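# Lift the ball off its ring with both hands

## Task

Grip the ball using both hands together, raise it at least three finger-widths above the ring it sits on, and keep it motionless in the air. At the end it must touch nothing but the hands, no hand motor may still show moving in hand_stopped_by, and nothing may have been knocked or placed off the table.

## Robot and tools

ROBOT. A humanoid upper body on a stand behind the table. left_arm (its own left, on the +y side) carries a five-finger left hand. right_arm (-y side) carries a five-finger right hand. The left hand is a mirror image of the right. show_instructions returns the reference images for the hand and moves nothing.

WORLD FRAME. Positions in results are metres. z = 0 is the table top and +z is up. +x runs across the table away from the robot, and the near table edge is at x = 0.18. The pelvis sits 0.01 to 0.14 m above the table. Each shoulder is about 0.28 m above the pelvis, 0.06 m toward +x, and 0.10 m to its own side. A hand point cannot get more than 0.62 m from its shoulder. The body may be slightly turned or tilted. Reported positions can be a little off, especially at long reach.

HAND POINT. Each arm is steered by a hand point 0.05 m in front of the palm, where a pinch would close. Its axes: +z runs along the straightened fingers, +y points out of the palm, and +x crosses the palm. On the right hand +x points toward the little finger; on the left hand it points toward the thumb. The fingers extend 0.06 to 0.07 m past the point. A wrist bracket on the little-finger side sticks out and can collide.

THE ROW. Every motion is a row of 28 numbers, each in [-1, 1]. The first 14 are the left arm and hand, the last 14 the right, always both, even if one arm stays still. Each half is ordered dx, dy, dz, rx, ry, rz, little, ring, middle, index, thumb_bend, thumb_turn, force_limit, speed.
- dx to rz are an offset, not a pose. They are measured from the hand point's pose at the start of the action, expressed in that hand point's own axes. In a call's first action, that start is the last pose a result reported. Every row of an action counts from that same start and is not added to the row before it. 1.0 equals 0.6 m for dx, dy, dz and 180 degrees for the rotation vector rx, ry, rz. Each control step clips the commanded pose to within 70 mm and 16 degrees of the measured one, so a long offset may need several actions.
- The six finger numbers are absolute targets. +1 is straight/open and -1 fully curled. thumb_turn +1 puts the thumb beside the palm; -1 puts it in front, facing the fingers. A pinch is roughly index -0.22, thumb_bend -0.75, thumb_turn -0.57.
- force_limit maps -1..+1 linearly to about 0..10 N of fingertip force (0..15 N for the two thumb motors). A closing motor stops there; opening motors ignore it.
- speed maps -1..+1 from nearly zero to full, where a full finger travel takes 0.6 s.
The eight hand numbers never mean no change. To keep a hand as it is, resend its last eight. Before any hand command has been sent, use its hand_measured values plus hand_force_limit and hand_speed.

TOOLS.
- execute_actions(actions): a list of actions. Each action is a list of up to 15 rows, one per 1/30 s step. An action always lasts 0.5 s, and a shorter list repeats its last row. An empty list just returns the current state and images.
- move(target, speed, blocking): target is one row, with offsets from the pose in the latest result that shows one. The hand points travel in straight lines, finishing together in 0.5 to 10 s. speed is the path's top speed in m/s, from 0.002 to 0.5 (default 0.25); turning is capped at twice that in rad/s. Obstacles do not slow it. The hand numbers are sent at the start. blocking=false returns after 0.5 s while the motion continues. Until a result shows it has ended, use wait or stop before sending anything else. The move: line reports done, off_target, moving, held or fault, plus limits (paced = pose clipped; held = a check blocked steps). It also gives each hand point's distance from its target.
- wait(seconds): 0 to 10 s while the arms hold their last command. It returns early if a running move ends.
- stop(): brakes a running move. Braking needs some room.
- zoom_image(camera, region): camera is cam_high, cam_left_wrist or cam_right_wrist. region is [x0, y0, x1, y1] in pixels of that camera's latest 672x504 image, at most 504 by 504.
- finished_scene(scene): ends the current scene. Pass its number. It cannot be undone.

RESULTS. The state line gives each hand point's position and quaternion (w, x, y, z) in the world frame. Hand target lines show where each controller is now heading. Each hand has six values per field, in motor order:
- hand_measured: positions on the command scale.
- hand_stopped_by: moving, target, force, stalled or fault.
- hand_load_n: fingertip load, positive when pushed open. Loads near 0 mean the grip is lost.
A pose unreachable line means the clearance check altered that arm's command. Camera calibration lines give K and T_world_to_cam.

GRIPPING. With the thumb turned fully in front of the palm, a hand can wrap an object 0.035 to 0.08 m across. Turn the thumb before contact. A motor only starts when its target changes by at least 0.01. It keeps going until it reaches the target or, while closing, hits force_limit, then locks. A blocked motor reads moving for a while and then stalled. A suitable plan is to face the two palms toward each other on opposite sides of the ball and close gently (speed -0.9 or lower). Then raise both arms together by well over 0.05 m and wait until every motor reads target, force or stalled.

AVOID. Do not let the arms or hands collide or press hard on each other. Contact that overloads a joint stops that arm for 10 s; the wrist pitch and yaw limits are only 4.35 N m, and the ball's weight counts. Long heavy holds overheat motors: a MOTOR HOT line warns, and at 120 °C the arm drops. Approach slowly and do not push past contact, since speed and overshoot make impacts harder. Do not knock the ball or anything else off the table, and do not drop it. The scene runs on while you think, holding your last command, and objects may get brief random pushes.

Each tool is called as name([rows], argument=value, ...), one row to a line, values as JSON.

Reference images:

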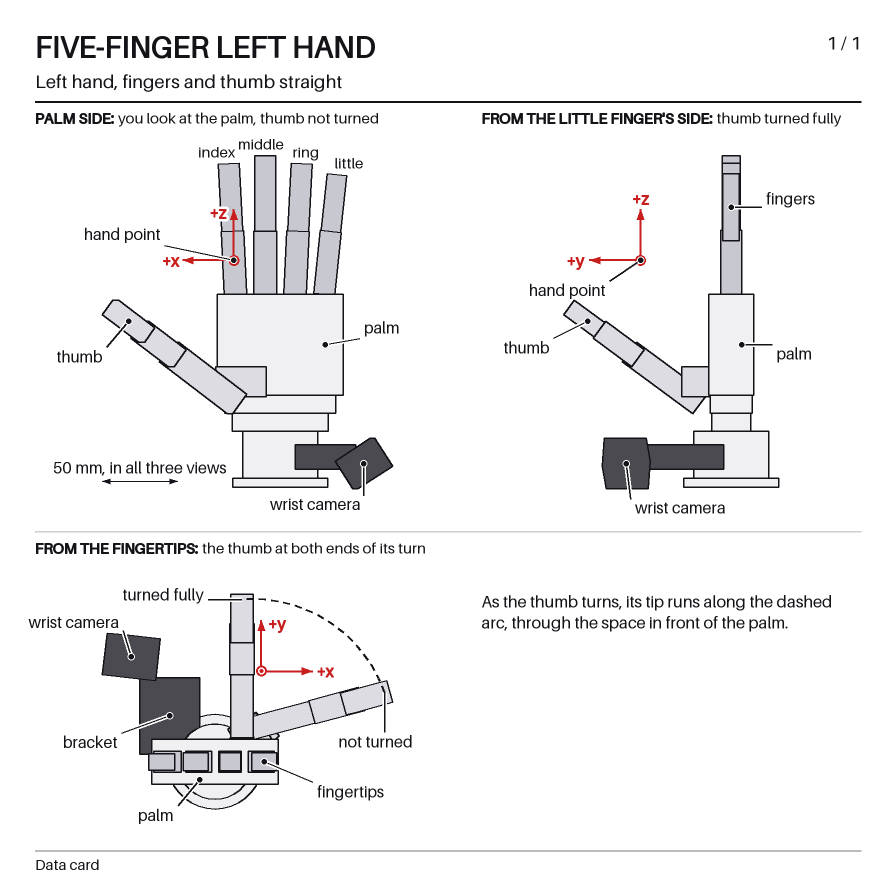

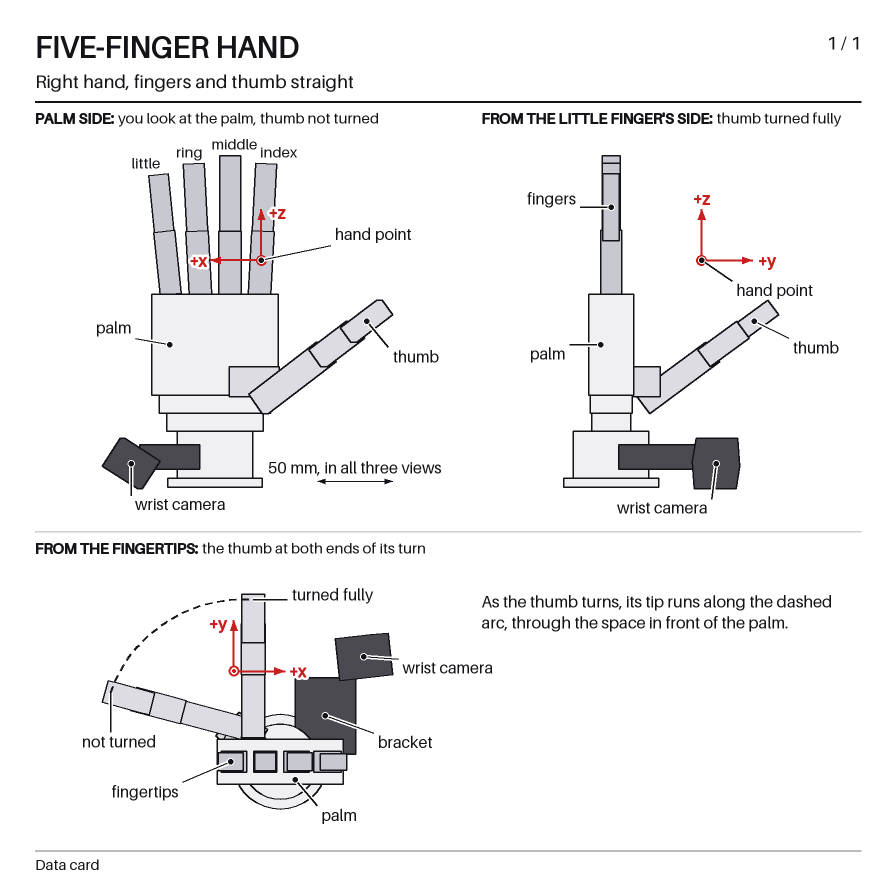

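## Session

execute_actions(actions=[])

Scene clock: 0.00 s.
left_arm: end_effector_position=(+0.1577, +0.0788, +0.4684) hand_measured=(+1.000, +1.000, +1.000, +1.000, +1.000, +1.000) hand_load_n=(+0.0, +0.0, +0.0, +0.0, +0.0, +0.0) hand_stopped_by=(target, target, target, target, target, target) hand_force_limit=0.00 hand_speed=-0.80 end_effector_quat_wxyz=(+0.121, +0.103, -0.216, +0.963) | right_arm: end_effector_position=(+0.1650, -0.1189, +0.5396) hand_measured=(+1.000, +1.000, +1.000, +1.000, +1.000, +1.000) hand_load_n=(+0.0, +0.0, +0.0, +0.0, +0.0, +0.0) hand_stopped_by=(target, target, target, target, target, target) hand_force_limit=0.00 hand_speed=-0.80 end_effector_quat_wxyz=(+0.990, -0.132, +0.047, -0.008)
Joint positions: left_arm=[ 0.036  0.481  0.113 -0.605 -0.381 -1.005 -0.35 ] | right_arm=[-0.239 -0.419 -0.278 -0.49   0.513 -0.946  0.234]
Joint velocities: left_arm=[0.    0.003 0.008 0.002 0.011 0.    0.   ] | right_arm=[-0.012  0.002 -0.006  0.002  0.     0.     0.   ]
Joint torques (N m, as the arm reports them, + toward a larger angle): no reading
Hand target (left_arm): +0.158, +0.079, +0.468; +0.121, +0.103, -0.216, +0.963
Hand target (right_arm): +0.165, -0.119, +0.540; +0.990, -0.132, +0.047, -0.008

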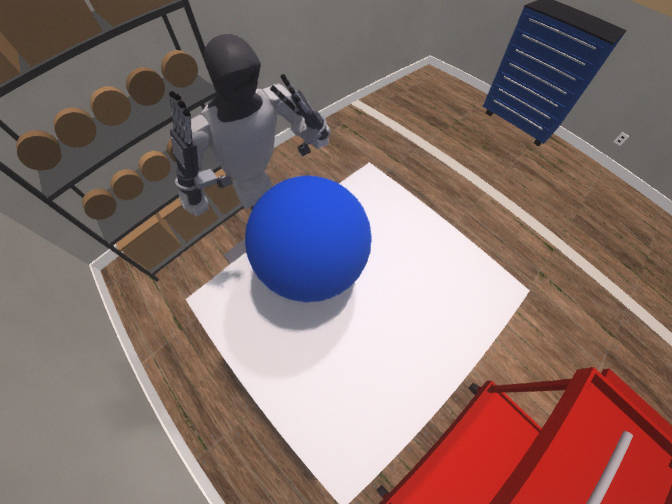

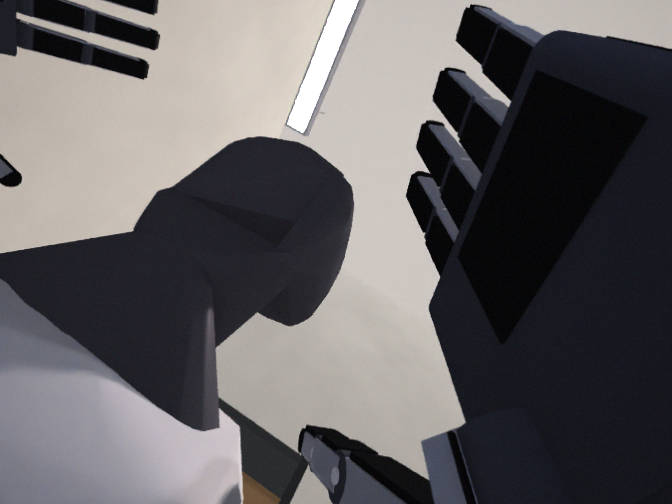

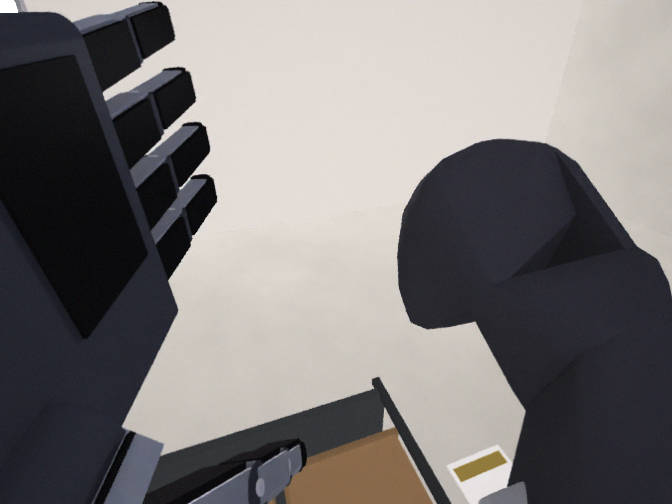

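move(target=[-0.382,-0.162,-0.487,0.1656,-0.4226,-0.0467,1,1,1,1,1,1,0,-0.8,0.386,-0.168,-0.616,0.061,0.467,0.069,1,1,1,1,1,1,0,-0.8], speed=0.3)

Scene clock: 22.33 s.
left_arm: end_effector_position=(+0.3558, +0.2456, +0.1906) hand_measured=(+1.000, +1.000, +1.000, +1.000, +1.000, +1.000) hand_load_n=(+0.0, +0.0, +0.0, +0.0, +0.0, +0.0) hand_stopped_by=(target, target, target, target, target, target) hand_force_limit=0.00 hand_speed=-0.80 end_effector_quat_wxyz=(-0.001, +0.708, -0.012, +0.706) | right_arm: end_effector_position=(+0.3652, -0.3349, +0.2016) hand_measured=(+1.000, +1.000, +1.000, +1.000, +1.000, +1.000) hand_load_n=(+0.0, +0.0, +0.0, +0.0, +0.0, +0.0) hand_stopped_by=(target, target, target, target, target, target) hand_force_limit=0.00 hand_speed=-0.80 end_effector_quat_wxyz=(+0.681, +0.040, +0.729, -0.051)
Joint positions: left_arm=[ 0.136  0.605  0.086  0.376 -0.666 -0.646 -0.267] | right_arm=[-0.528 -0.622  0.035  1.473  1.041 -0.778  0.869]
Joint velocities: left_arm=[ 0.012  0.011 -0.003  0.    -0.011  0.     0.   ] | right_arm=[ 0.021  0.     0.015 -0.029 -0.011  0.01  -0.021]
Joint torques (N m, as the arm reports them, + toward a larger angle): left_arm=[-0.5   4.2   1.85 -0.71  0.26 -1.19 -0.04] | right_arm=[-3.08 -8.07 -0.09 -0.8   0.2  -0.56 -0.22]
Hand target (left_arm): +0.356, +0.247, +0.190; -0.002, +0.708, -0.010, +0.706
Hand target (right_arm): +0.365, -0.335, +0.201; +0.679, +0.038, +0.731, -0.051
Off the commanded pose (left_arm): 0.006 m, 1 deg.
Off the commanded pose (right_arm): 0.020 m, 8 deg.
move: off_target (left_arm, right_arm)
camera_calibration (this result's frames):
cam_left_wrist: T_world_to_cam=[[-0.0313145, 0.996637, -0.0757234, -0.231479], [-0.59505, 0.0422822, 0.802575, 0.0402677], [0.803078, 0.0701915, 0.591725, -0.290528], [0, 0, 0, 1]] pos_world=[0.25003, 0.249391, 0.122067]
cam_right_wrist: T_world_to_cam=[[0.132676, 0.991122, -0.00861243, 0.280179], [-0.521507, 0.0771954, 0.849748, 0.0439153], [0.842869, -0.10825, 0.527119, -0.318464], [0, 0, 0, 1]] pos_world=[0.254153, -0.315556, 0.132965]

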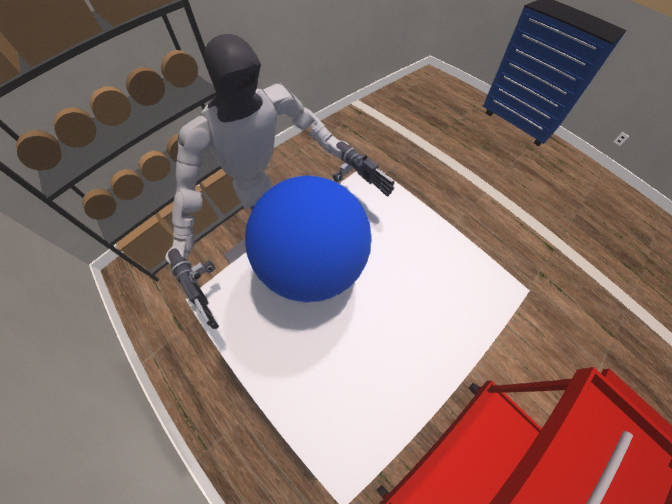

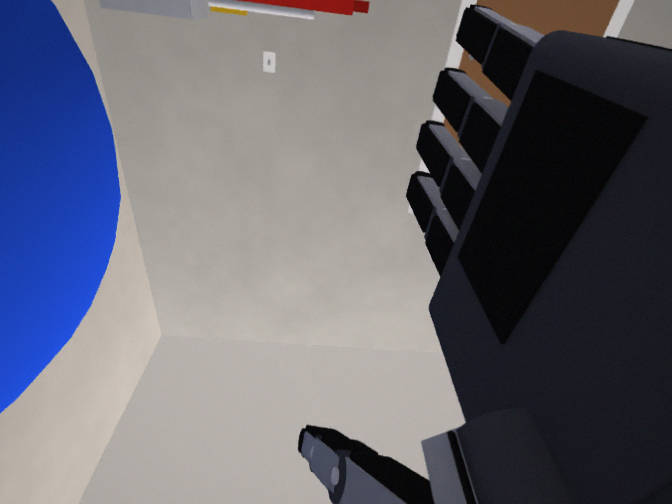

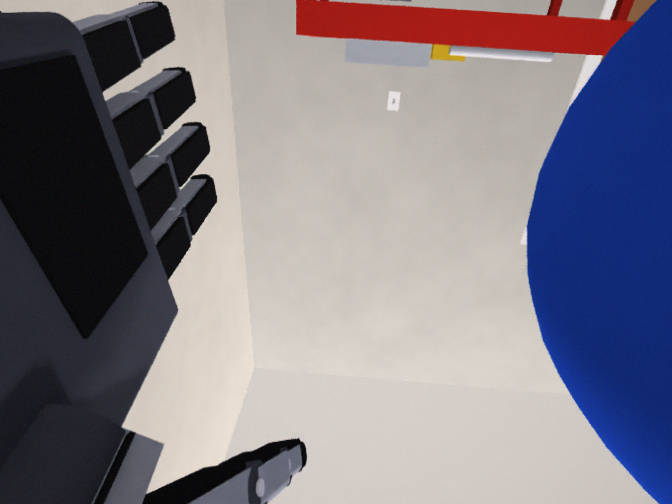

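move(target=[-0.033,0.21,0.023,0,0,-0.083,1,1,1,1,1,1,0,-0.8,0.047,0.225,-0.018,-0.04,0,0.083,1,1,1,1,1,1,0,-0.8], speed=0.15)

Scene clock: 36.90 s.
left_arm: end_effector_position=(+0.3662, +0.1221, +0.1701) hand_measured=(+1.000, +1.000, +1.000, +1.000, +1.000, +1.000) hand_load_n=(+0.0, +0.0, +0.0, +0.0, +0.0, +0.0) hand_stopped_by=(target, target, target, target, target, target) hand_force_limit=0.00 hand_speed=-0.80 end_effector_quat_wxyz=(+0.092, +0.703, +0.091, +0.699) | right_arm: end_effector_position=(+0.3646, -0.2037, +0.1626) hand_measured=(+1.000, +1.000, +1.000, +1.000, +1.000, +1.000) hand_load_n=(+0.0, +0.0, +0.0, +0.0, +0.0, +0.0) hand_stopped_by=(target, target, target, target, target, target) hand_force_limit=0.00 hand_speed=-0.80 end_effector_quat_wxyz=(+0.675, +0.089, +0.728, +0.078)
Joint positions: left_arm=[ 0.026  0.216 -0.158  0.358 -0.448 -0.672  0.001] | right_arm=[-0.22  -0.372  0.244  0.804  0.925 -0.701  0.428]
Joint velocities: left_arm=[ 0.    -0.005 -0.005 -0.003 -0.006  0.     0.   ] | right_arm=[ 0.015  0.008  0.012  0.     0.035  0.    -0.007]
Joint torques (N m, as the arm reports them, + toward a larger angle): left_arm=[-1.22  0.68 -0.01 -1.35  0.55 -1.41 -0.14] | right_arm=[-2.35 -4.71 -0.2  -1.46 -0.19 -0.81  0.01]
Hand target (left_arm): +0.367, +0.123, +0.170; +0.090, +0.703, +0.089, +0.700
Hand target (right_arm): +0.364, -0.203, +0.161; +0.673, +0.086, +0.730, +0.078
Off the commanded pose (left_arm): 0.003 m, 1 deg.
Off the commanded pose (right_arm): 0.011 m, 2 deg.
move: off_target (right_arm)
camera_calibration (this result's frames):
cam_left_wrist: T_world_to_cam=[[-0.0449703, 0.937204, -0.345872, -0.0514813], [-0.592281, 0.253796, 0.764716, 0.0477725], [0.804475, 0.239243, 0.543675, -0.291042], [0, 0, 0, 1]] pos_world=[0.260116, 0.105754, 0.103894]
cam_right_wrist: T_world_to_cam=[[0.0280482, 0.969239, 0.244518, 0.142494], [-0.521626, -0.194476, 0.830714, 0.0144458], [0.852713, -0.150847, 0.500125, -0.291035], [0, 0, 0, 1]] pos_world=[0.251708, -0.179203, 0.0987113]

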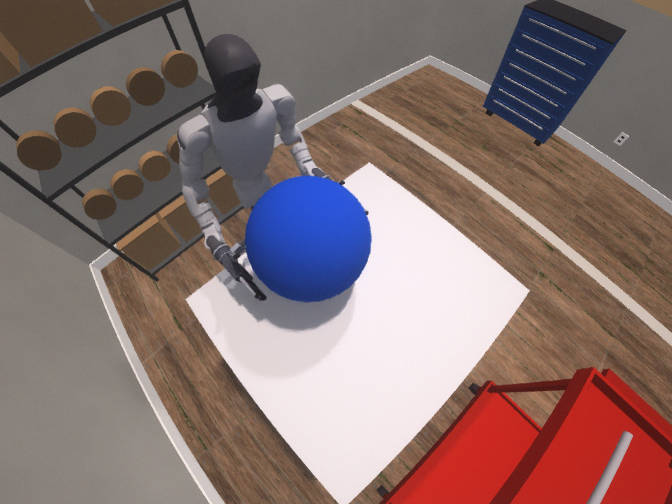

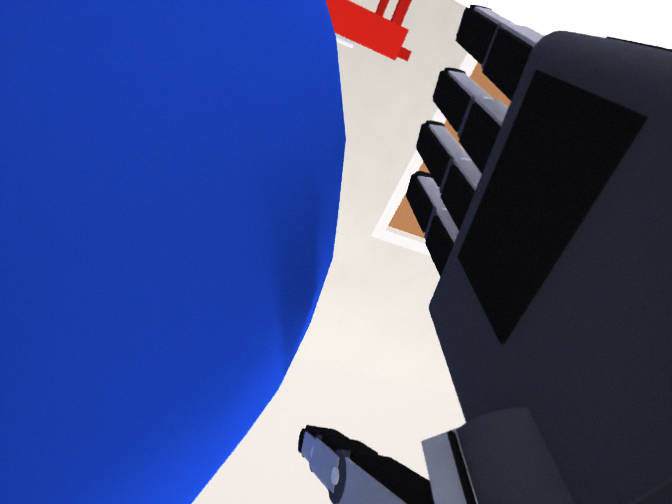

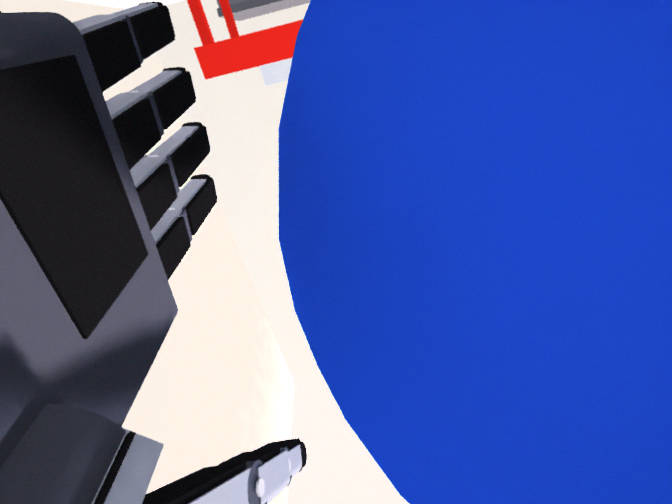

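move(target=[0,0.067,0,0,0,0,1,1,1,1,1,1,0,-0.8,-0.012,0.067,0.008,0,0,0,1,1,1,1,1,1,0,-0.8], speed=0.04)

Scene clock: 42.43 s.
left_arm: end_effector_position=(+0.3678, +0.1011, +0.1785) hand_measured=(+1.000, +1.000, +1.000, +1.000, +1.000, +1.000) hand_load_n=(+0.0, +0.0, +0.0, +0.0, +0.0, +0.5) hand_stopped_by=(target, target, target, target, target, target) hand_force_limit=0.00 hand_speed=-0.80 end_effector_quat_wxyz=(+0.078, +0.703, +0.117, +0.697) | right_arm: end_effector_position=(+0.3696, -0.1810, +0.1766) hand_measured=(+1.000, +1.000, +1.000, +1.000, +1.000, +1.000) hand_load_n=(+0.0, +0.0, +0.0, +0.0, +0.0, +0.5) hand_stopped_by=(target, target, target, target, target, target) hand_force_limit=0.00 hand_speed=-0.80 end_effector_quat_wxyz=(+0.675, +0.103, +0.728, +0.061)
Joint positions: left_arm=[ 0.038  0.164 -0.243  0.27  -0.35  -0.635  0.199] | right_arm=[-0.133 -0.402  0.346  0.507  0.825 -0.64   0.11 ]
Joint velocities: left_arm=[-0.005  0.037 -0.04   0.002 -0.005 -0.017  0.048] | right_arm=[-0.009 -0.04   0.034 -0.002  0.002 -0.006 -0.032]
Joint torques (N m, as the arm reports them, + toward a larger angle): left_arm=[-1.81 -0.26 -3.52 -1.51  1.26 -0.82 -1.29] | right_arm=[-2.77 -3.45  0.73 -1.89 -0.71 -0.76  0.59]
Hand target (left_arm): +0.366, +0.084, +0.181; +0.094, +0.703, +0.094, +0.699
Hand target (right_arm): +0.369, -0.166, +0.177; +0.674, +0.085, +0.730, +0.076
Off the commanded pose (left_arm): 0.018 m, 3 deg.
Off the commanded pose (right_arm): 0.015 m, 3 deg.
move: off_target (left_arm, right_arm)
camera_calibration (this result's frames):
cam_left_wrist: T_world_to_cam=[[-0.100024, 0.926996, -0.361487, -0.00470874], [-0.598447, 0.234198, 0.766167, 0.0515755], [0.794894, 0.292966, 0.531333, -0.291612], [0, 0, 0, 1]] pos_world=[0.262195, 0.0777187, 0.113726]
cam_right_wrist: T_world_to_cam=[[0.0729981, 0.968161, 0.23945, 0.100949], [-0.524303, -0.166984, 0.834999, 0.0150766], [0.848397, -0.186498, 0.49542, -0.302928], [0, 0, 0, 1]] pos_world=[0.257539, -0.151713, 0.113315]

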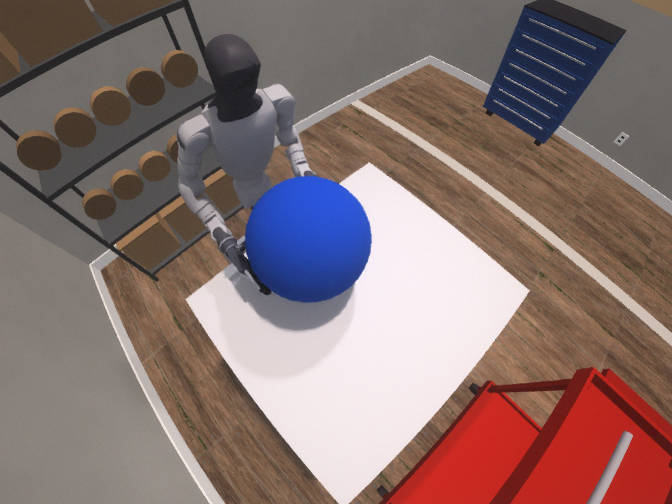

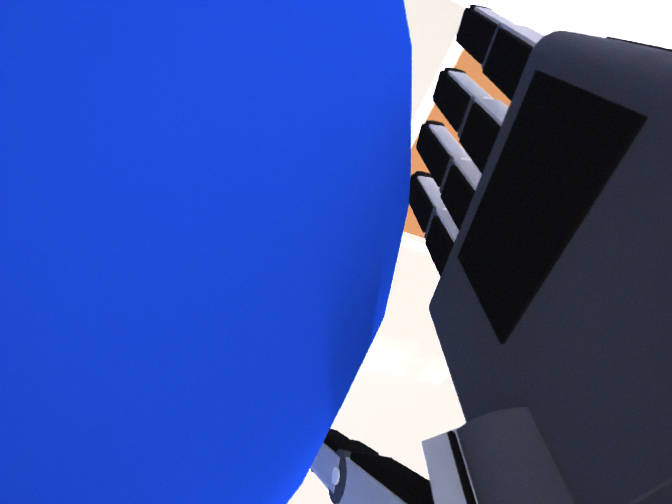

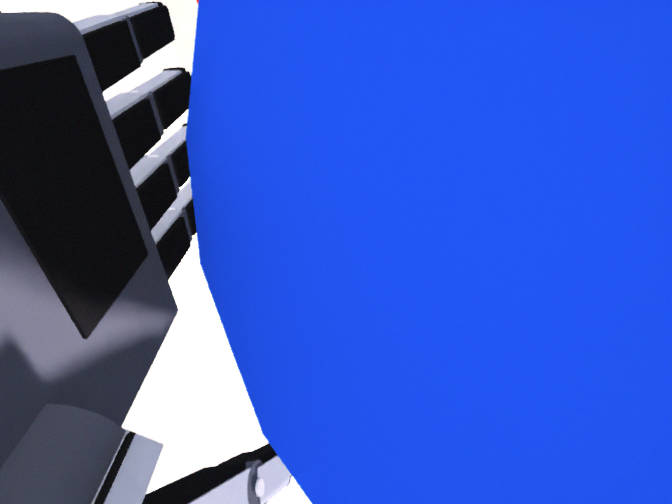

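execute_actions([
  [[0,0.035,0,0,0,0,0.4,0.4,0.4,0.4,1,1,-0.2,-0.6,0,0.035,0,0,0,0,0.4,0.4,0.4,0.4,1,1,-0.2,-0.6]],
  [[0,0.035,0,0,0,0,0.4,0.4,0.4,0.4,1,1,-0.2,-0.6,0,0.035,0,0,0,0,0.4,0.4,0.4,0.4,1,1,-0.2,-0.6]],
])

Scene clock: 47.13 s.
left_arm: end_effector_position=(+0.3714, +0.1062, +0.1792) hand_measured=(+0.448, +0.604, +0.716, +0.692, +1.000, +1.000) hand_load_n=(+3.0, +0.0, +0.0, +0.0, +0.0, +0.5) hand_stopped_by=(force, force, force, force, target, target) hand_force_limit=-0.20 hand_speed=-0.60 end_effector_quat_wxyz=(+0.035, +0.705, +0.173, +0.686) | right_arm: end_effector_position=(+0.3712, -0.1833, +0.1810) hand_measured=(+0.648, +0.782, +0.848, +0.826, +1.000, +1.000) hand_load_n=(+1.0, +0.0, +0.0, +0.0, +0.0, +0.5) hand_stopped_by=(force, force, force, force, target, target) hand_force_limit=-0.20 hand_speed=-0.60 end_effector_quat_wxyz=(+0.670, +0.148, +0.727, +0.012)
Joint positions: left_arm=[ 0.036  0.129 -0.312  0.223 -0.293 -0.61   0.439] | right_arm=[-0.096 -0.415  0.43   0.36   0.761 -0.632 -0.19 ]
Joint velocities: left_arm=[-0.015  0.038 -0.058 -0.006 -0.018 -0.017  0.064] | right_arm=[-0.006 -0.025  0.037  0.     0.005 -0.028 -0.026]
Joint torques (N m, as the arm reports them, + toward a larger angle): left_arm=[-2.79 -1.57 -4.88 -1.95  1.58 -0.67 -1.96] | right_arm=[-3.11 -2.53  1.02 -2.11 -1.05 -0.7   0.88]
Hand target (left_arm): +0.371, +0.082, +0.188; +0.061, +0.702, +0.147, +0.694
Hand target (right_arm): +0.372, -0.163, +0.184; +0.674, +0.124, +0.728, +0.033
Off the commanded pose (left_arm): 0.026 m, 4 deg.
Off the commanded pose (right_arm): 0.021 m, 4 deg.
camera_calibration (this result's frames):
cam_left_wrist: T_world_to_cam=[[-0.23975, 0.896428, -0.372743, 0.0483586], [-0.597451, 0.166394, 0.784452, 0.0555869], [0.765227, 0.410768, 0.495679, -0.291502], [0, 0, 0, 1]] pos_world=[0.267869, 0.0671405, 0.118911]
cam_right_wrist: T_world_to_cam=[[0.203644, 0.952562, 0.226173, 0.0530509], [-0.523742, -0.0891864, 0.847195, 0.0236223], [0.827178, -0.290982, 0.480735, -0.315459], [0, 0, 0, 1]] pos_world=[0.262509, -0.14022, 0.119641]

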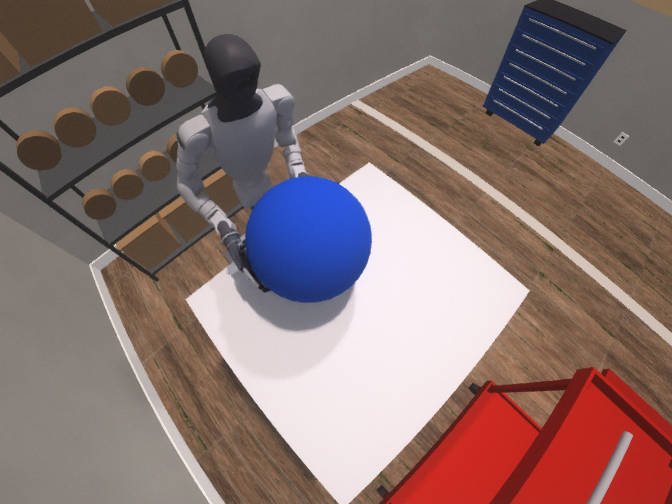

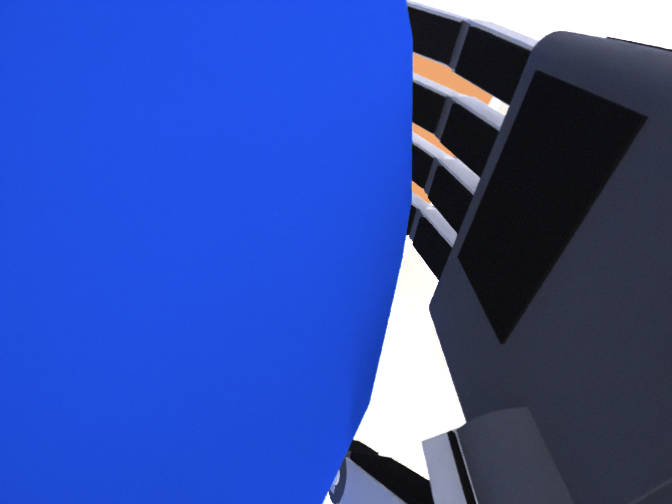

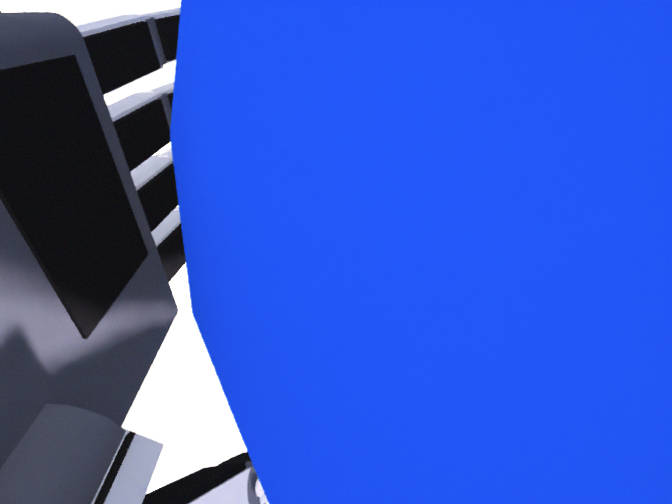

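execute_actions([
  [[-0.0078,0.0403,-0.0082,-0.02,0,0,0.4,0.4,0.4,0.4,1,1,-0.2,-0.6,0.0054,0.041,-0.008,-0.02,0,0,0.4,0.4,0.4,0.4,1,1,-0.2,-0.6],[-0.0035,0.0416,-0.0085,-0.04,0,0,0.4,0.4,0.4,0.4,1,1,-0.2,-0.6,0.0011,0.0419,-0.0084,-0.04,0,0,0.4,0.4,0.4,0.4,1,1,-0.2,-0.6],[0.0007,0.0428,-0.0087,-0.066,0,0,0.4,0.4,0.4,0.4,1,1,-0.2,-0.6,-0.0032,0.0429,-0.0089,-0.066,0,0,0.4,0.4,0.4,0.4,1,1,-0.2,-0.6],[0.005,0.0441,-0.009,-0.066,0,0,0.4,0.4,0.4,0.4,1,1,-0.2,-0.6,-0.0075,0.0438,-0.0093,-0.066,0,0,0.4,0.4,0.4,0.4,1,1,-0.2,-0.6],[0.0092,0.0454,-0.0092,-0.066,0,0,0.4,0.4,0.4,0.4,1,1,-0.2,-0.6,-0.0119,0.0448,-0.0098,-0.066,0,0,0.4,0.4,0.4,0.4,1,1,-0.2,-0.6],[0.0134,0.0467,-0.0094,-0.066,0,0,0.4,0.4,0.4,0.4,1,1,-0.2,-0.6,-0.0162,0.0458,-0.0102,-0.066,0,0,0.4,0.4,0.4,0.4,1,1,-0.2,-0.6],[0.0177,0.048,-0.0097,-0.066,0,0,0.4,0.4,0.4,0.4,1,1,-0.2,-0.6,-0.0205,0.0467,-0.0107,-0.066,0,0,0.4,0.4,0.4,0.4,1,1,-0.2,-0.6],[0.0219,0.0492,-0.0099,-0.066,0,0,0.4,0.4,0.4,0.4,1,1,-0.2,-0.6,-0.0248,0.0477,-0.0111,-0.066,0,0,0.4,0.4,0.4,0.4,1,1,-0.2,-0.6],[0.0262,0.0505,-0.0102,-0.066,0,0,0.4,0.4,0.4,0.4,1,1,-0.2,-0.6,-0.0291,0.0486,-0.0116,-0.066,0,0,0.4,0.4,0.4,0.4,1,1,-0.2,-0.6],[0.0304,0.0518,-0.0104,-0.066,0,0,0.4,0.4,0.4,0.4,1,1,-0.2,-0.6,-0.0334,0.0496,-0.012,-0.066,0,0,0.4,0.4,0.4,0.4,1,1,-0.2,-0.6],[0.0346,0.0531,-0.0106,-0.066,0,0,0.4,0.4,0.4,0.4,1,1,-0.2,-0.6,-0.0377,0.0506,-0.0125,-0.066,0,0,0.4,0.4,0.4,0.4,1,1,-0.2,-0.6],[0.0389,0.0544,-0.0109,-0.066,0,0,0.4,0.4,0.4,0.4,1,1,-0.2,-0.6,-0.042,0.0515,-0.0129,-0.066,0,0,0.4,0.4,0.4,0.4,1,1,-0.2,-0.6],[0.0431,0.0556,-0.0111,-0.066,0,0,0.4,0.4,0.4,0.4,1,1,-0.2,-0.6,-0.0463,0.0525,-0.0134,-0.066,0,0,0.4,0.4,0.4,0.4,1,1,-0.2,-0.6],[0.0474,0.0569,-0.0114,-0.066,0,0,0.4,0.4,0.4,0.4,1,1,-0.2,-0.6,-0.0506,0.0534,-0.0138,-0.066,0,0,0.4,0.4,0.4,0.4,1,1,-0.2,-0.6],[0.0516,0.0582,-0.0116,-0.066,0,0,0.4,0.4,0.4,0.4,1,1,-0.2,-0.6,-0.055,0.0544,-0.0143,-0.066,0,0,0.4,0.4,0.4,0.4,1,1,-0.2,-0.6]],
])

wait(seconds=0.5)

Scene clock: 64.43 s.
left_arm: end_effector_position=(+0.3750, +0.1100, +0.2094) hand_measured=(+0.450, +0.604, +0.716, +0.692, +1.000, +1.000) hand_load_n=(+6.5, +2.0, +0.0, +0.0, +0.0, +0.0) hand_stopped_by=(force, force, force, force, target, target) hand_force_limit=-0.20 hand_speed=-0.60 end_effector_quat_wxyz=(+0.080, +0.695, +0.140, +0.701) | right_arm: end_effector_position=(+0.3733, -0.1871, +0.2169) hand_measured=(+0.648, +0.782, +0.848, +0.826, +1.000, +1.000) hand_load_n=(+8.5, +0.0, +0.0, +0.0, +0.0, +0.0) hand_stopped_by=(force, force, force, force, target, target) hand_force_limit=-0.20 hand_speed=-0.60 end_effector_quat_wxyz=(+0.686, +0.114, +0.716, +0.057)
Joint positions: left_arm=[ 0.048  0.29  -0.339  0.05  -0.427 -0.532  0.369] | right_arm=[-0.088 -0.577  0.436  0.226  0.899 -0.594 -0.091]
Joint velocities: left_arm=[-0.052  0.241 -0.046 -0.764  0.     0.284  0.324] | right_arm=[-0.005 -0.368 -0.008 -0.721  0.087  0.    -0.361]
Joint torques (N m, as the arm reports them, + toward a larger angle): left_arm=[-3.8  -0.9  -4.74 -2.58  1.48 -1.73 -3.14] | right_arm=[-4.41 -2.69  0.55 -3.69 -0.82 -1.32  1.79]
Hand target (left_arm): +0.371, +0.082, +0.220; +0.109, +0.694, +0.103, +0.704
Hand target (right_arm): +0.370, -0.158, +0.222; +0.685, +0.076, +0.720, +0.087
Off the commanded pose (left_arm): 0.031 m, 5 deg.
Off the commanded pose (right_arm): 0.029 m, 5 deg.
camera_calibration (this result's frames):
cam_left_wrist: T_world_to_cam=[[-0.124368, 0.910207, -0.395039, 0.0169168], [-0.616396, 0.241116, 0.749612, 0.0395893], [0.777553, 0.336728, 0.531061, -0.314691], [0, 0, 0, 1]] pos_world=[0.271196, 0.0810219, 0.144127]
cam_right_wrist: T_world_to_cam=[[0.089462, 0.964454, 0.248648, 0.0881303], [-0.554891, -0.159052, 0.816577, -0.000800262], [0.827099, -0.211025, 0.520938, -0.329294], [0, 0, 0, 1]] pos_world=[0.26403, -0.154614, 0.150282]

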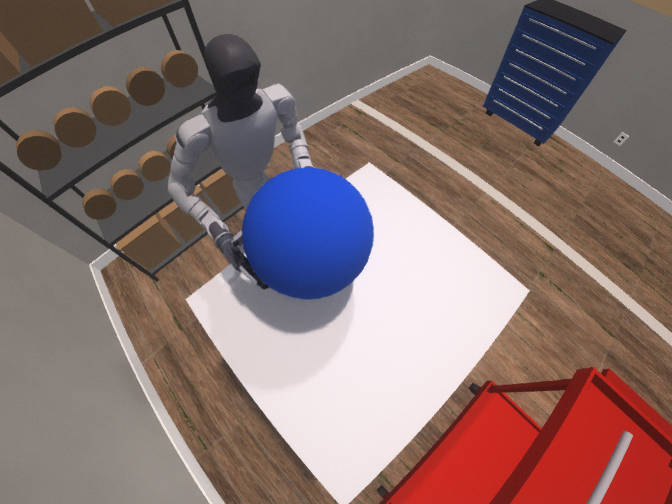

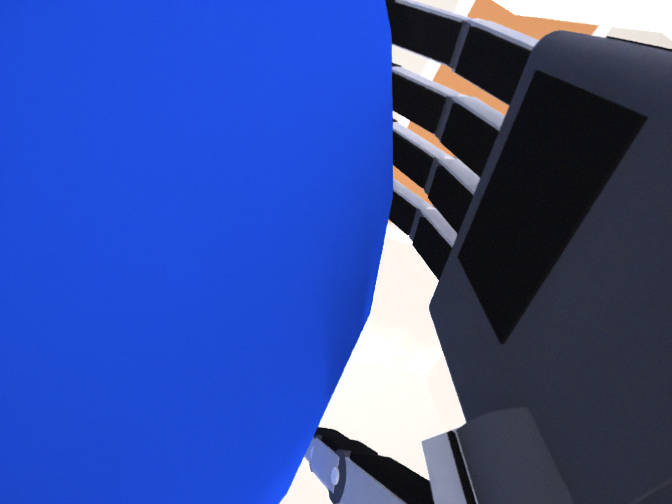

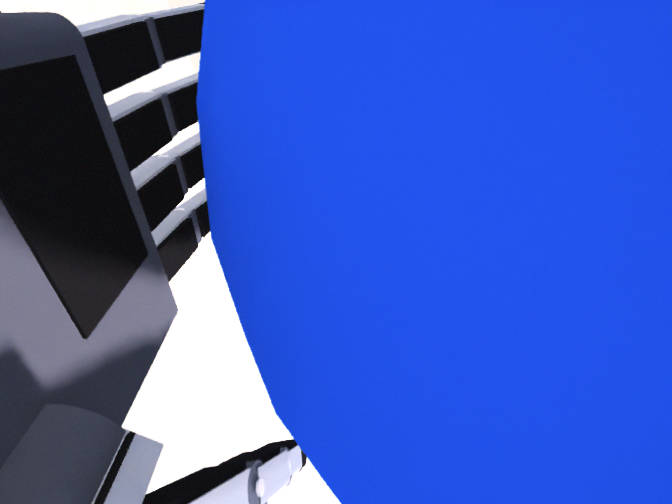

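Scene clock: 64.93 s.
left_arm: end_effector_position=(+0.3759, +0.1095, +0.2173) hand_measured=(+0.450, +0.604, +0.716, +0.692, +1.000, +1.000) hand_load_n=(+7.0, +0.0, +0.0, +0.0, +0.0, +0.5) hand_stopped_by=(force, force, force, force, target, target) hand_force_limit=-0.20 hand_speed=-0.60 end_effector_quat_wxyz=(+0.084, +0.693, +0.143, +0.702) | right_arm: end_effector_position=(+0.3731, -0.1892, +0.2209) hand_measured=(+0.648, +0.782, +0.848, +0.826, +1.000, +1.000) hand_load_n=(+7.0, +0.0, +0.0, +0.0, +0.0, +0.5) hand_stopped_by=(force, force, force, force, target, target) hand_force_limit=-0.20 hand_speed=-0.60 end_effector_quat_wxyz=(+0.684, +0.118, +0.717, +0.056)
Joint positions: left_arm=[ 0.05   0.305 -0.349 -0.    -0.436 -0.505  0.393] | right_arm=[-0.077 -0.602  0.439  0.184  0.911 -0.579 -0.119]
Joint velocities: left_arm=[-0.006 -0.008 -0.006  0.014  0.012  0.     0.   ] | right_arm=[ 0.008  0.    -0.006  0.    -0.005  0.     0.   ]
Joint torques (N m, as the arm reports them, + toward a larger angle): left_arm=[-4.03 -0.36 -4.35 -3.23  1.67 -1.71 -3.08] | right_arm=[-5.23 -2.82  0.41 -3.9  -1.18 -1.6   1.86]
Hand target (left_arm): +0.371, +0.082, +0.220; +0.109, +0.694, +0.103, +0.704
Hand target (right_arm): +0.370, -0.158, +0.222; +0.685, +0.076, +0.720, +0.087
Off the commanded pose (left_arm): 0.029 m, 6 deg.
Off the commanded pose (right_arm): 0.031 m, 6 deg.
wait: 0.50 s; at rest by 0.47 s
camera_calibration (this result's frames):
cam_left_wrist: T_world_to_cam=[[-0.122093, 0.906246, -0.404737, 0.022329], [-0.620239, 0.248692, 0.743946, 0.0362396], [0.774853, 0.341864, 0.531726, -0.319056], [0, 0, 0, 1]] pos_world=[0.272425, 0.0798257, 0.151727]
cam_right_wrist: T_world_to_cam=[[0.0976172, 0.962726, 0.252248, 0.0849928], [-0.551558, -0.15864, 0.818912, -0.00622378], [0.828405, -0.219069, 0.515513, -0.332498], [0, 0, 0, 1]] pos_world=[0.263714, -0.155652, 0.155065]

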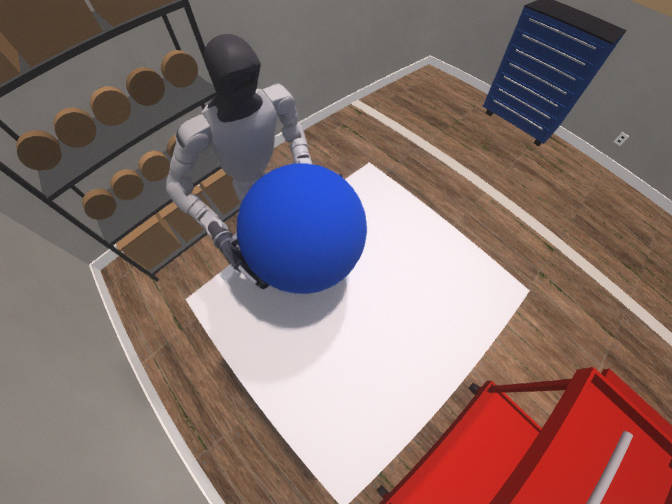

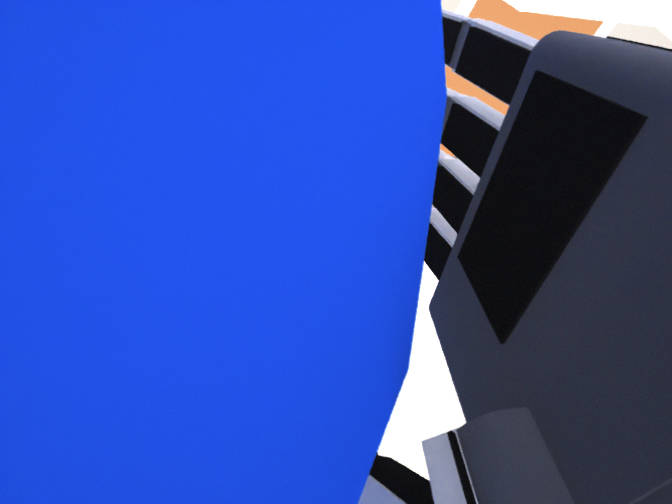

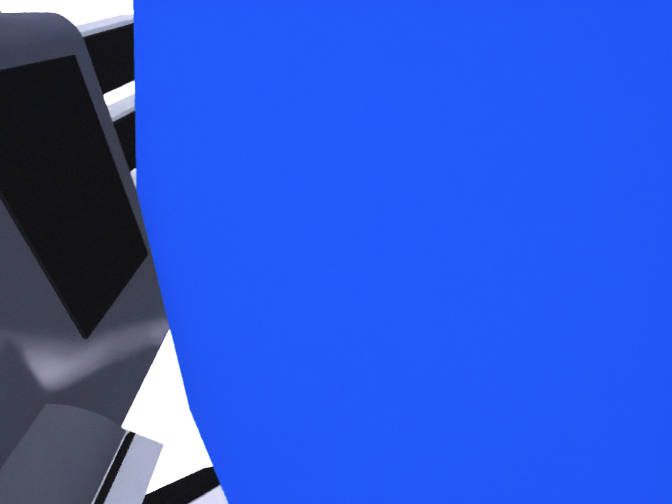

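execute_actions([
  [[-0.0069,0.0415,-0.0035,-0.025,0,0,0.4,0.4,0.4,0.4,1,1,-0.2,-0.6,0.0042,0.0418,-0.0038,-0.025,0,0,0.4,0.4,0.4,0.4,1,1,-0.2,-0.6],
[-0.0005,0.0436,-0.0035,-0.025,0,0,0.4,0.4,0.4,0.4,1,1,-0.2,-0.6,-0.002,0.0434,-0.0041,-0.025,0,0,0.4,0.4,0.4,0.4,1,1,-0.2,-0.6],
[0.0058,0.0457,-0.0035,-0.025,0,0,0.4,0.4,0.4,0.4,1,1,-0.2,-0.6,-0.0081,0.0449,-0.0045,-0.025,0,0,0.4,0.4,0.4,0.4,1,1,-0.2,-0.6],
[0.0121,0.0478,-0.0035,-0.025,0,0,0.4,0.4,0.4,0.4,1,1,-0.2,-0.6,-0.0142,0.0464,-0.0048,-0.025,0,0,0.4,0.4,0.4,0.4,1,1,-0.2,-0.6],
[0.0185,0.05,-0.0035,-0.025,0,0,0.4,0.4,0.4,0.4,1,1,-0.2,-0.6,-0.0204,0.048,-0.0052,-0.025,0,0,0.4,0.4,0.4,0.4,1,1,-0.2,-0.6],
[0.0248,0.0521,-0.0035,-0.025,0,0,0.4,0.4,0.4,0.4,1,1,-0.2,-0.6,-0.0265,0.0495,-0.0055,-0.025,0,0,0.4,0.4,0.4,0.4,1,1,-0.2,-0.6],
[0.0311,0.0542,-0.0035,-0.025,0,0,0.4,0.4,0.4,0.4,1,1,-0.2,-0.6,-0.0326,0.051,-0.0059,-0.025,0,0,0.4,0.4,0.4,0.4,1,1,-0.2,-0.6],
[0.0374,0.0563,-0.0035,-0.025,0,0,0.4,0.4,0.4,0.4,1,1,-0.2,-0.6,-0.0387,0.0525,-0.0062,-0.025,0,0,0.4,0.4,0.4,0.4,1,1,-0.2,-0.6],
[0.0438,0.0584,-0.0035,-0.025,0,0,0.4,0.4,0.4,0.4,1,1,-0.2,-0.6,-0.0449,0.0541,-0.0066,-0.025,0,0,0.4,0.4,0.4,0.4,1,1,-0.2,-0.6],
[0.0501,0.0605,-0.0035,-0.025,0,0,0.4,0.4,0.4,0.4,1,1,-0.2,-0.6,-0.051,0.0556,-0.0069,-0.025,0,0,0.4,0.4,0.4,0.4,1,1,-0.2,-0.6],
[0.0564,0.0626,-0.0035,-0.025,0,0,0.4,0.4,0.4,0.4,1,1,-0.2,-0.6,-0.0571,0.0571,-0.0073,-0.025,0,0,0.4,0.4,0.4,0.4,1,1,-0.2,-0.6],
[0.0628,0.0647,-0.0035,-0.025,0,0,0.4,0.4,0.4,0.4,1,1,-0.2,-0.6,-0.0633,0.0587,-0.0076,-0.025,0,0,0.4,0.4,0.4,0.4,1,1,-0.2,-0.6],
[0.0691,0.0668,-0.0035,-0.025,0,0,0.4,0.4,0.4,0.4,1,1,-0.2,-0.6,-0.0694,0.0602,-0.008,-0.025,0,0,0.4,0.4,0.4,0.4,1,1,-0.2,-0.6],
[0.0754,0.0689,-0.0035,-0.025,0,0,0.4,0.4,0.4,0.4,1,1,-0.2,-0.6,-0.0755,0.0617,-0.0083,-0.025,0,0,0.4,0.4,0.4,0.4,1,1,-0.2,-0.6],
[0.0818,0.0711,-0.0035,-0.025,0,0,0.4,0.4,0.4,0.4,1,1,-0.2,-0.6,-0.0817,0.0633,-0.0087,-0.025,0,0,0.4,0.4,0.4,0.4,1,1,-0.2,-0.6]],
])

wait(seconds=1)

Scene clock: 76.73 s.
left_arm: end_effector_position=(+0.3806, +0.1093, +0.2681) hand_measured=(+0.450, +0.604, +0.716, +0.692, +1.000, +1.000) hand_load_n=(+7.5, +0.0, +0.0, +0.0, +0.0, +0.0) hand_stopped_by=(force, force, force, force, target, target) hand_force_limit=-0.20 hand_speed=-0.60 end_effector_quat_wxyz=(+0.091, +0.680, +0.151, +0.712) | right_arm: end_effector_position=(+0.3753, -0.1919, +0.2713) hand_measured=(+0.648, +0.782, +0.848, +0.826, +1.000, +1.000) hand_load_n=(+8.0, +0.0, +0.0, +0.0, +0.0, +0.0) hand_stopped_by=(force, force, force, force, target, target) hand_force_limit=-0.20 hand_speed=-0.60 end_effector_quat_wxyz=(+0.694, +0.130, +0.706, +0.056)
Joint positions: left_arm=[ 0.043  0.411 -0.374 -0.306 -0.472 -0.313  0.558] | right_arm=[-0.041 -0.785  0.44  -0.113  0.98  -0.511 -0.309]
Joint velocities: left_arm=[ 0.003  0.305 -0.038 -0.81  -0.133  0.626  0.451] | right_arm=[ 0.097 -0.503 -0.008 -0.687  0.225  0.188 -0.454]
Joint torques (N m, as the arm reports them, + toward a larger angle): left_arm=[-4.18 -0.04 -3.46 -3.19  1.25 -1.64 -2.96] | right_arm=[-4.66 -4.26 -0.23 -4.14 -1.09 -1.26  1.96]
Hand target (left_arm): +0.376, +0.086, +0.277; +0.114, +0.685, +0.119, +0.710
Hand target (right_arm): +0.370, -0.164, +0.278; +0.692, +0.087, +0.712, +0.083
Off the commanded pose (left_arm): 0.027 m, 5 deg.
Off the commanded pose (right_arm): 0.029 m, 6 deg.
camera_calibration (this result's frames):
cam_left_wrist: T_world_to_cam=[[-0.115061, 0.896635, -0.42756, 0.0481576], [-0.645358, 0.259736, 0.718366, 0.0165888], [0.755165, 0.358585, 0.548765, -0.348574], [0, 0, 0, 1]] pos_world=[0.279477, 0.0775048, 0.199958]
cam_right_wrist: T_world_to_cam=[[0.108777, 0.956683, 0.270047, 0.0645126], [-0.577643, -0.160254, 0.800404, -0.0322211], [0.809009, -0.243056, 0.535189, -0.36354], [0, 0, 0, 1]] pos_world=[0.268478, -0.155242, 0.202931]

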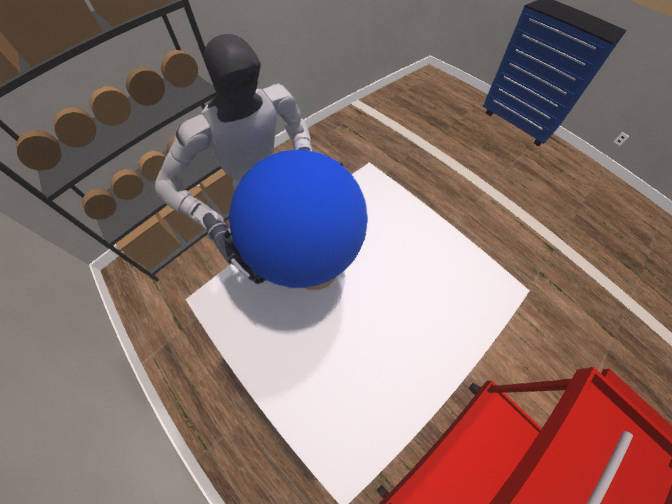

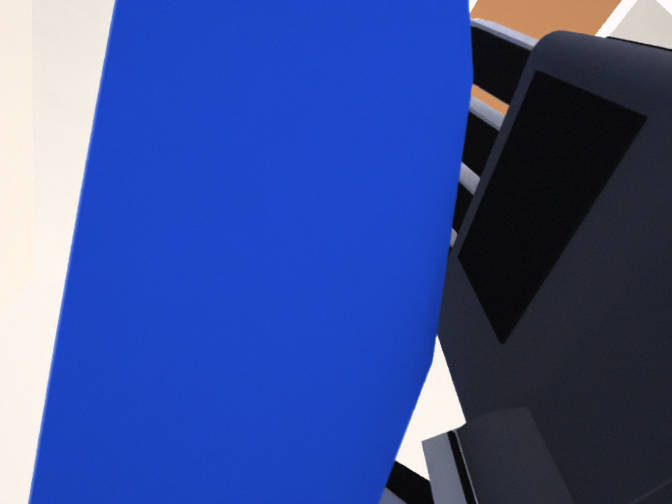

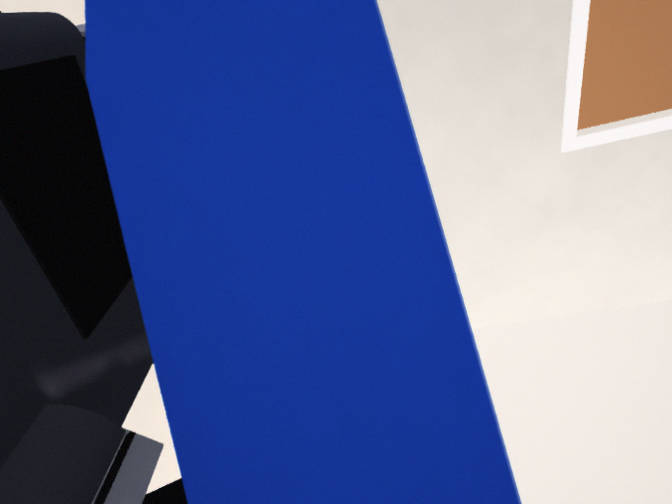

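Scene clock: 77.73 s.
left_arm: end_effector_position=(+0.3809, +0.1087, +0.2764) hand_measured=(+0.450, +0.604, +0.716, +0.692, +1.000, +1.000) hand_load_n=(+7.5, +0.0, +0.0, +0.0, +0.0, +0.5) hand_stopped_by=(force, force, force, force, target, target) hand_force_limit=-0.20 hand_speed=-0.60 end_effector_quat_wxyz=(+0.091, +0.681, +0.151, +0.711) | right_arm: end_effector_position=(+0.3751, -0.1927, +0.2792) hand_measured=(+0.648, +0.782, +0.848, +0.826, +1.000, +1.000) hand_load_n=(+7.5, +0.0, +0.0, +0.0, +0.0, +0.5) hand_stopped_by=(force, force, force, force, target, target) hand_force_limit=-0.20 hand_speed=-0.60 end_effector_quat_wxyz=(+0.694, +0.131, +0.706, +0.056)
Joint positions: left_arm=[ 0.04   0.433 -0.376 -0.366 -0.483 -0.266  0.591] | right_arm=[-0.034 -0.821  0.436 -0.163  0.998 -0.498 -0.341]
Joint velocities: left_arm=[ 0.005  0.009  0.005 -0.008  0.015  0.     0.   ] | right_arm=[-0.012  0.003 -0.014 -0.006  0.017  0.     0.   ]
Joint torques (N m, as the arm reports them, + toward a larger angle): left_arm=[-3.98 -0.14 -3.81 -3.01  0.94 -1.69 -2.93] | right_arm=[-4.76 -4.07 -0.26 -4.1  -1.47 -1.28  1.99]
Hand target (left_arm): +0.376, +0.086, +0.277; +0.114, +0.685, +0.119, +0.710
Hand target (right_arm): +0.370, -0.164, +0.278; +0.692, +0.087, +0.712, +0.083
Off the commanded pose (left_arm): 0.025 m, 5 deg.
Off the commanded pose (right_arm): 0.029 m, 6 deg.
wait: 1.00 s; at rest by 0.37 s
camera_calibration (this result's frames):
cam_left_wrist: T_world_to_cam=[[-0.115263, 0.896915, -0.426916, 0.0520851], [-0.64375, 0.259865, 0.719761, 0.00989244], [0.756505, 0.357789, 0.547437, -0.353156], [0, 0, 0, 1]] pos_world=[0.279536, 0.0770689, 0.208446]
cam_right_wrist: T_world_to_cam=[[0.112053, 0.955927, 0.271383, 0.061361], [-0.577229, -0.159686, 0.800817, -0.0388818], [0.808858, -0.246384, 0.533895, -0.368042], [0, 0, 0, 1]] pos_world=[0.268374, -0.155545, 0.21098]

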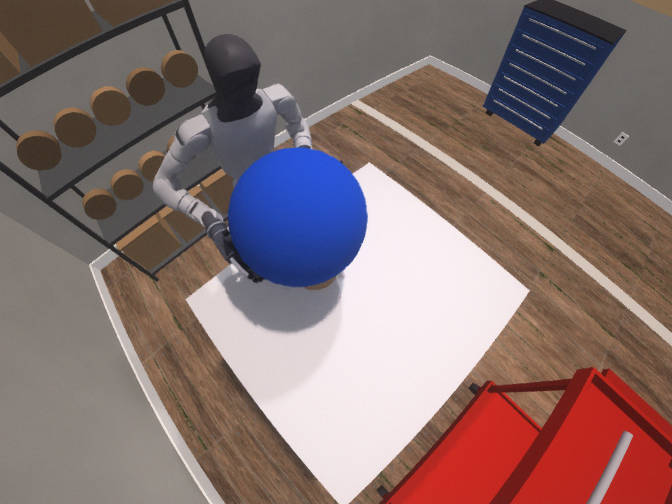

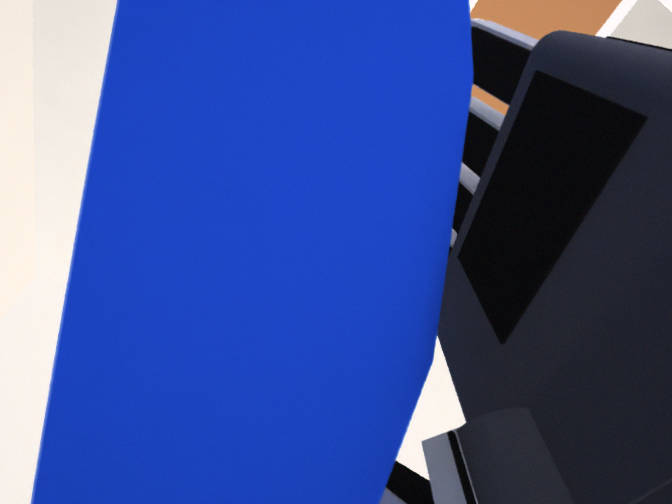

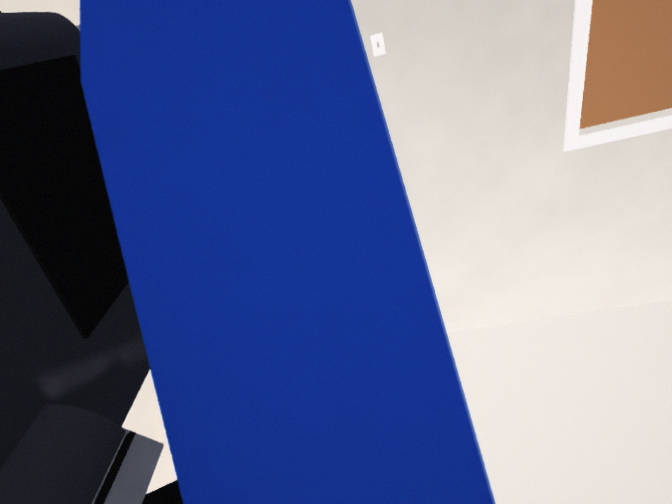

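finished_scene(scene=1)

The scene is finished: the task was done.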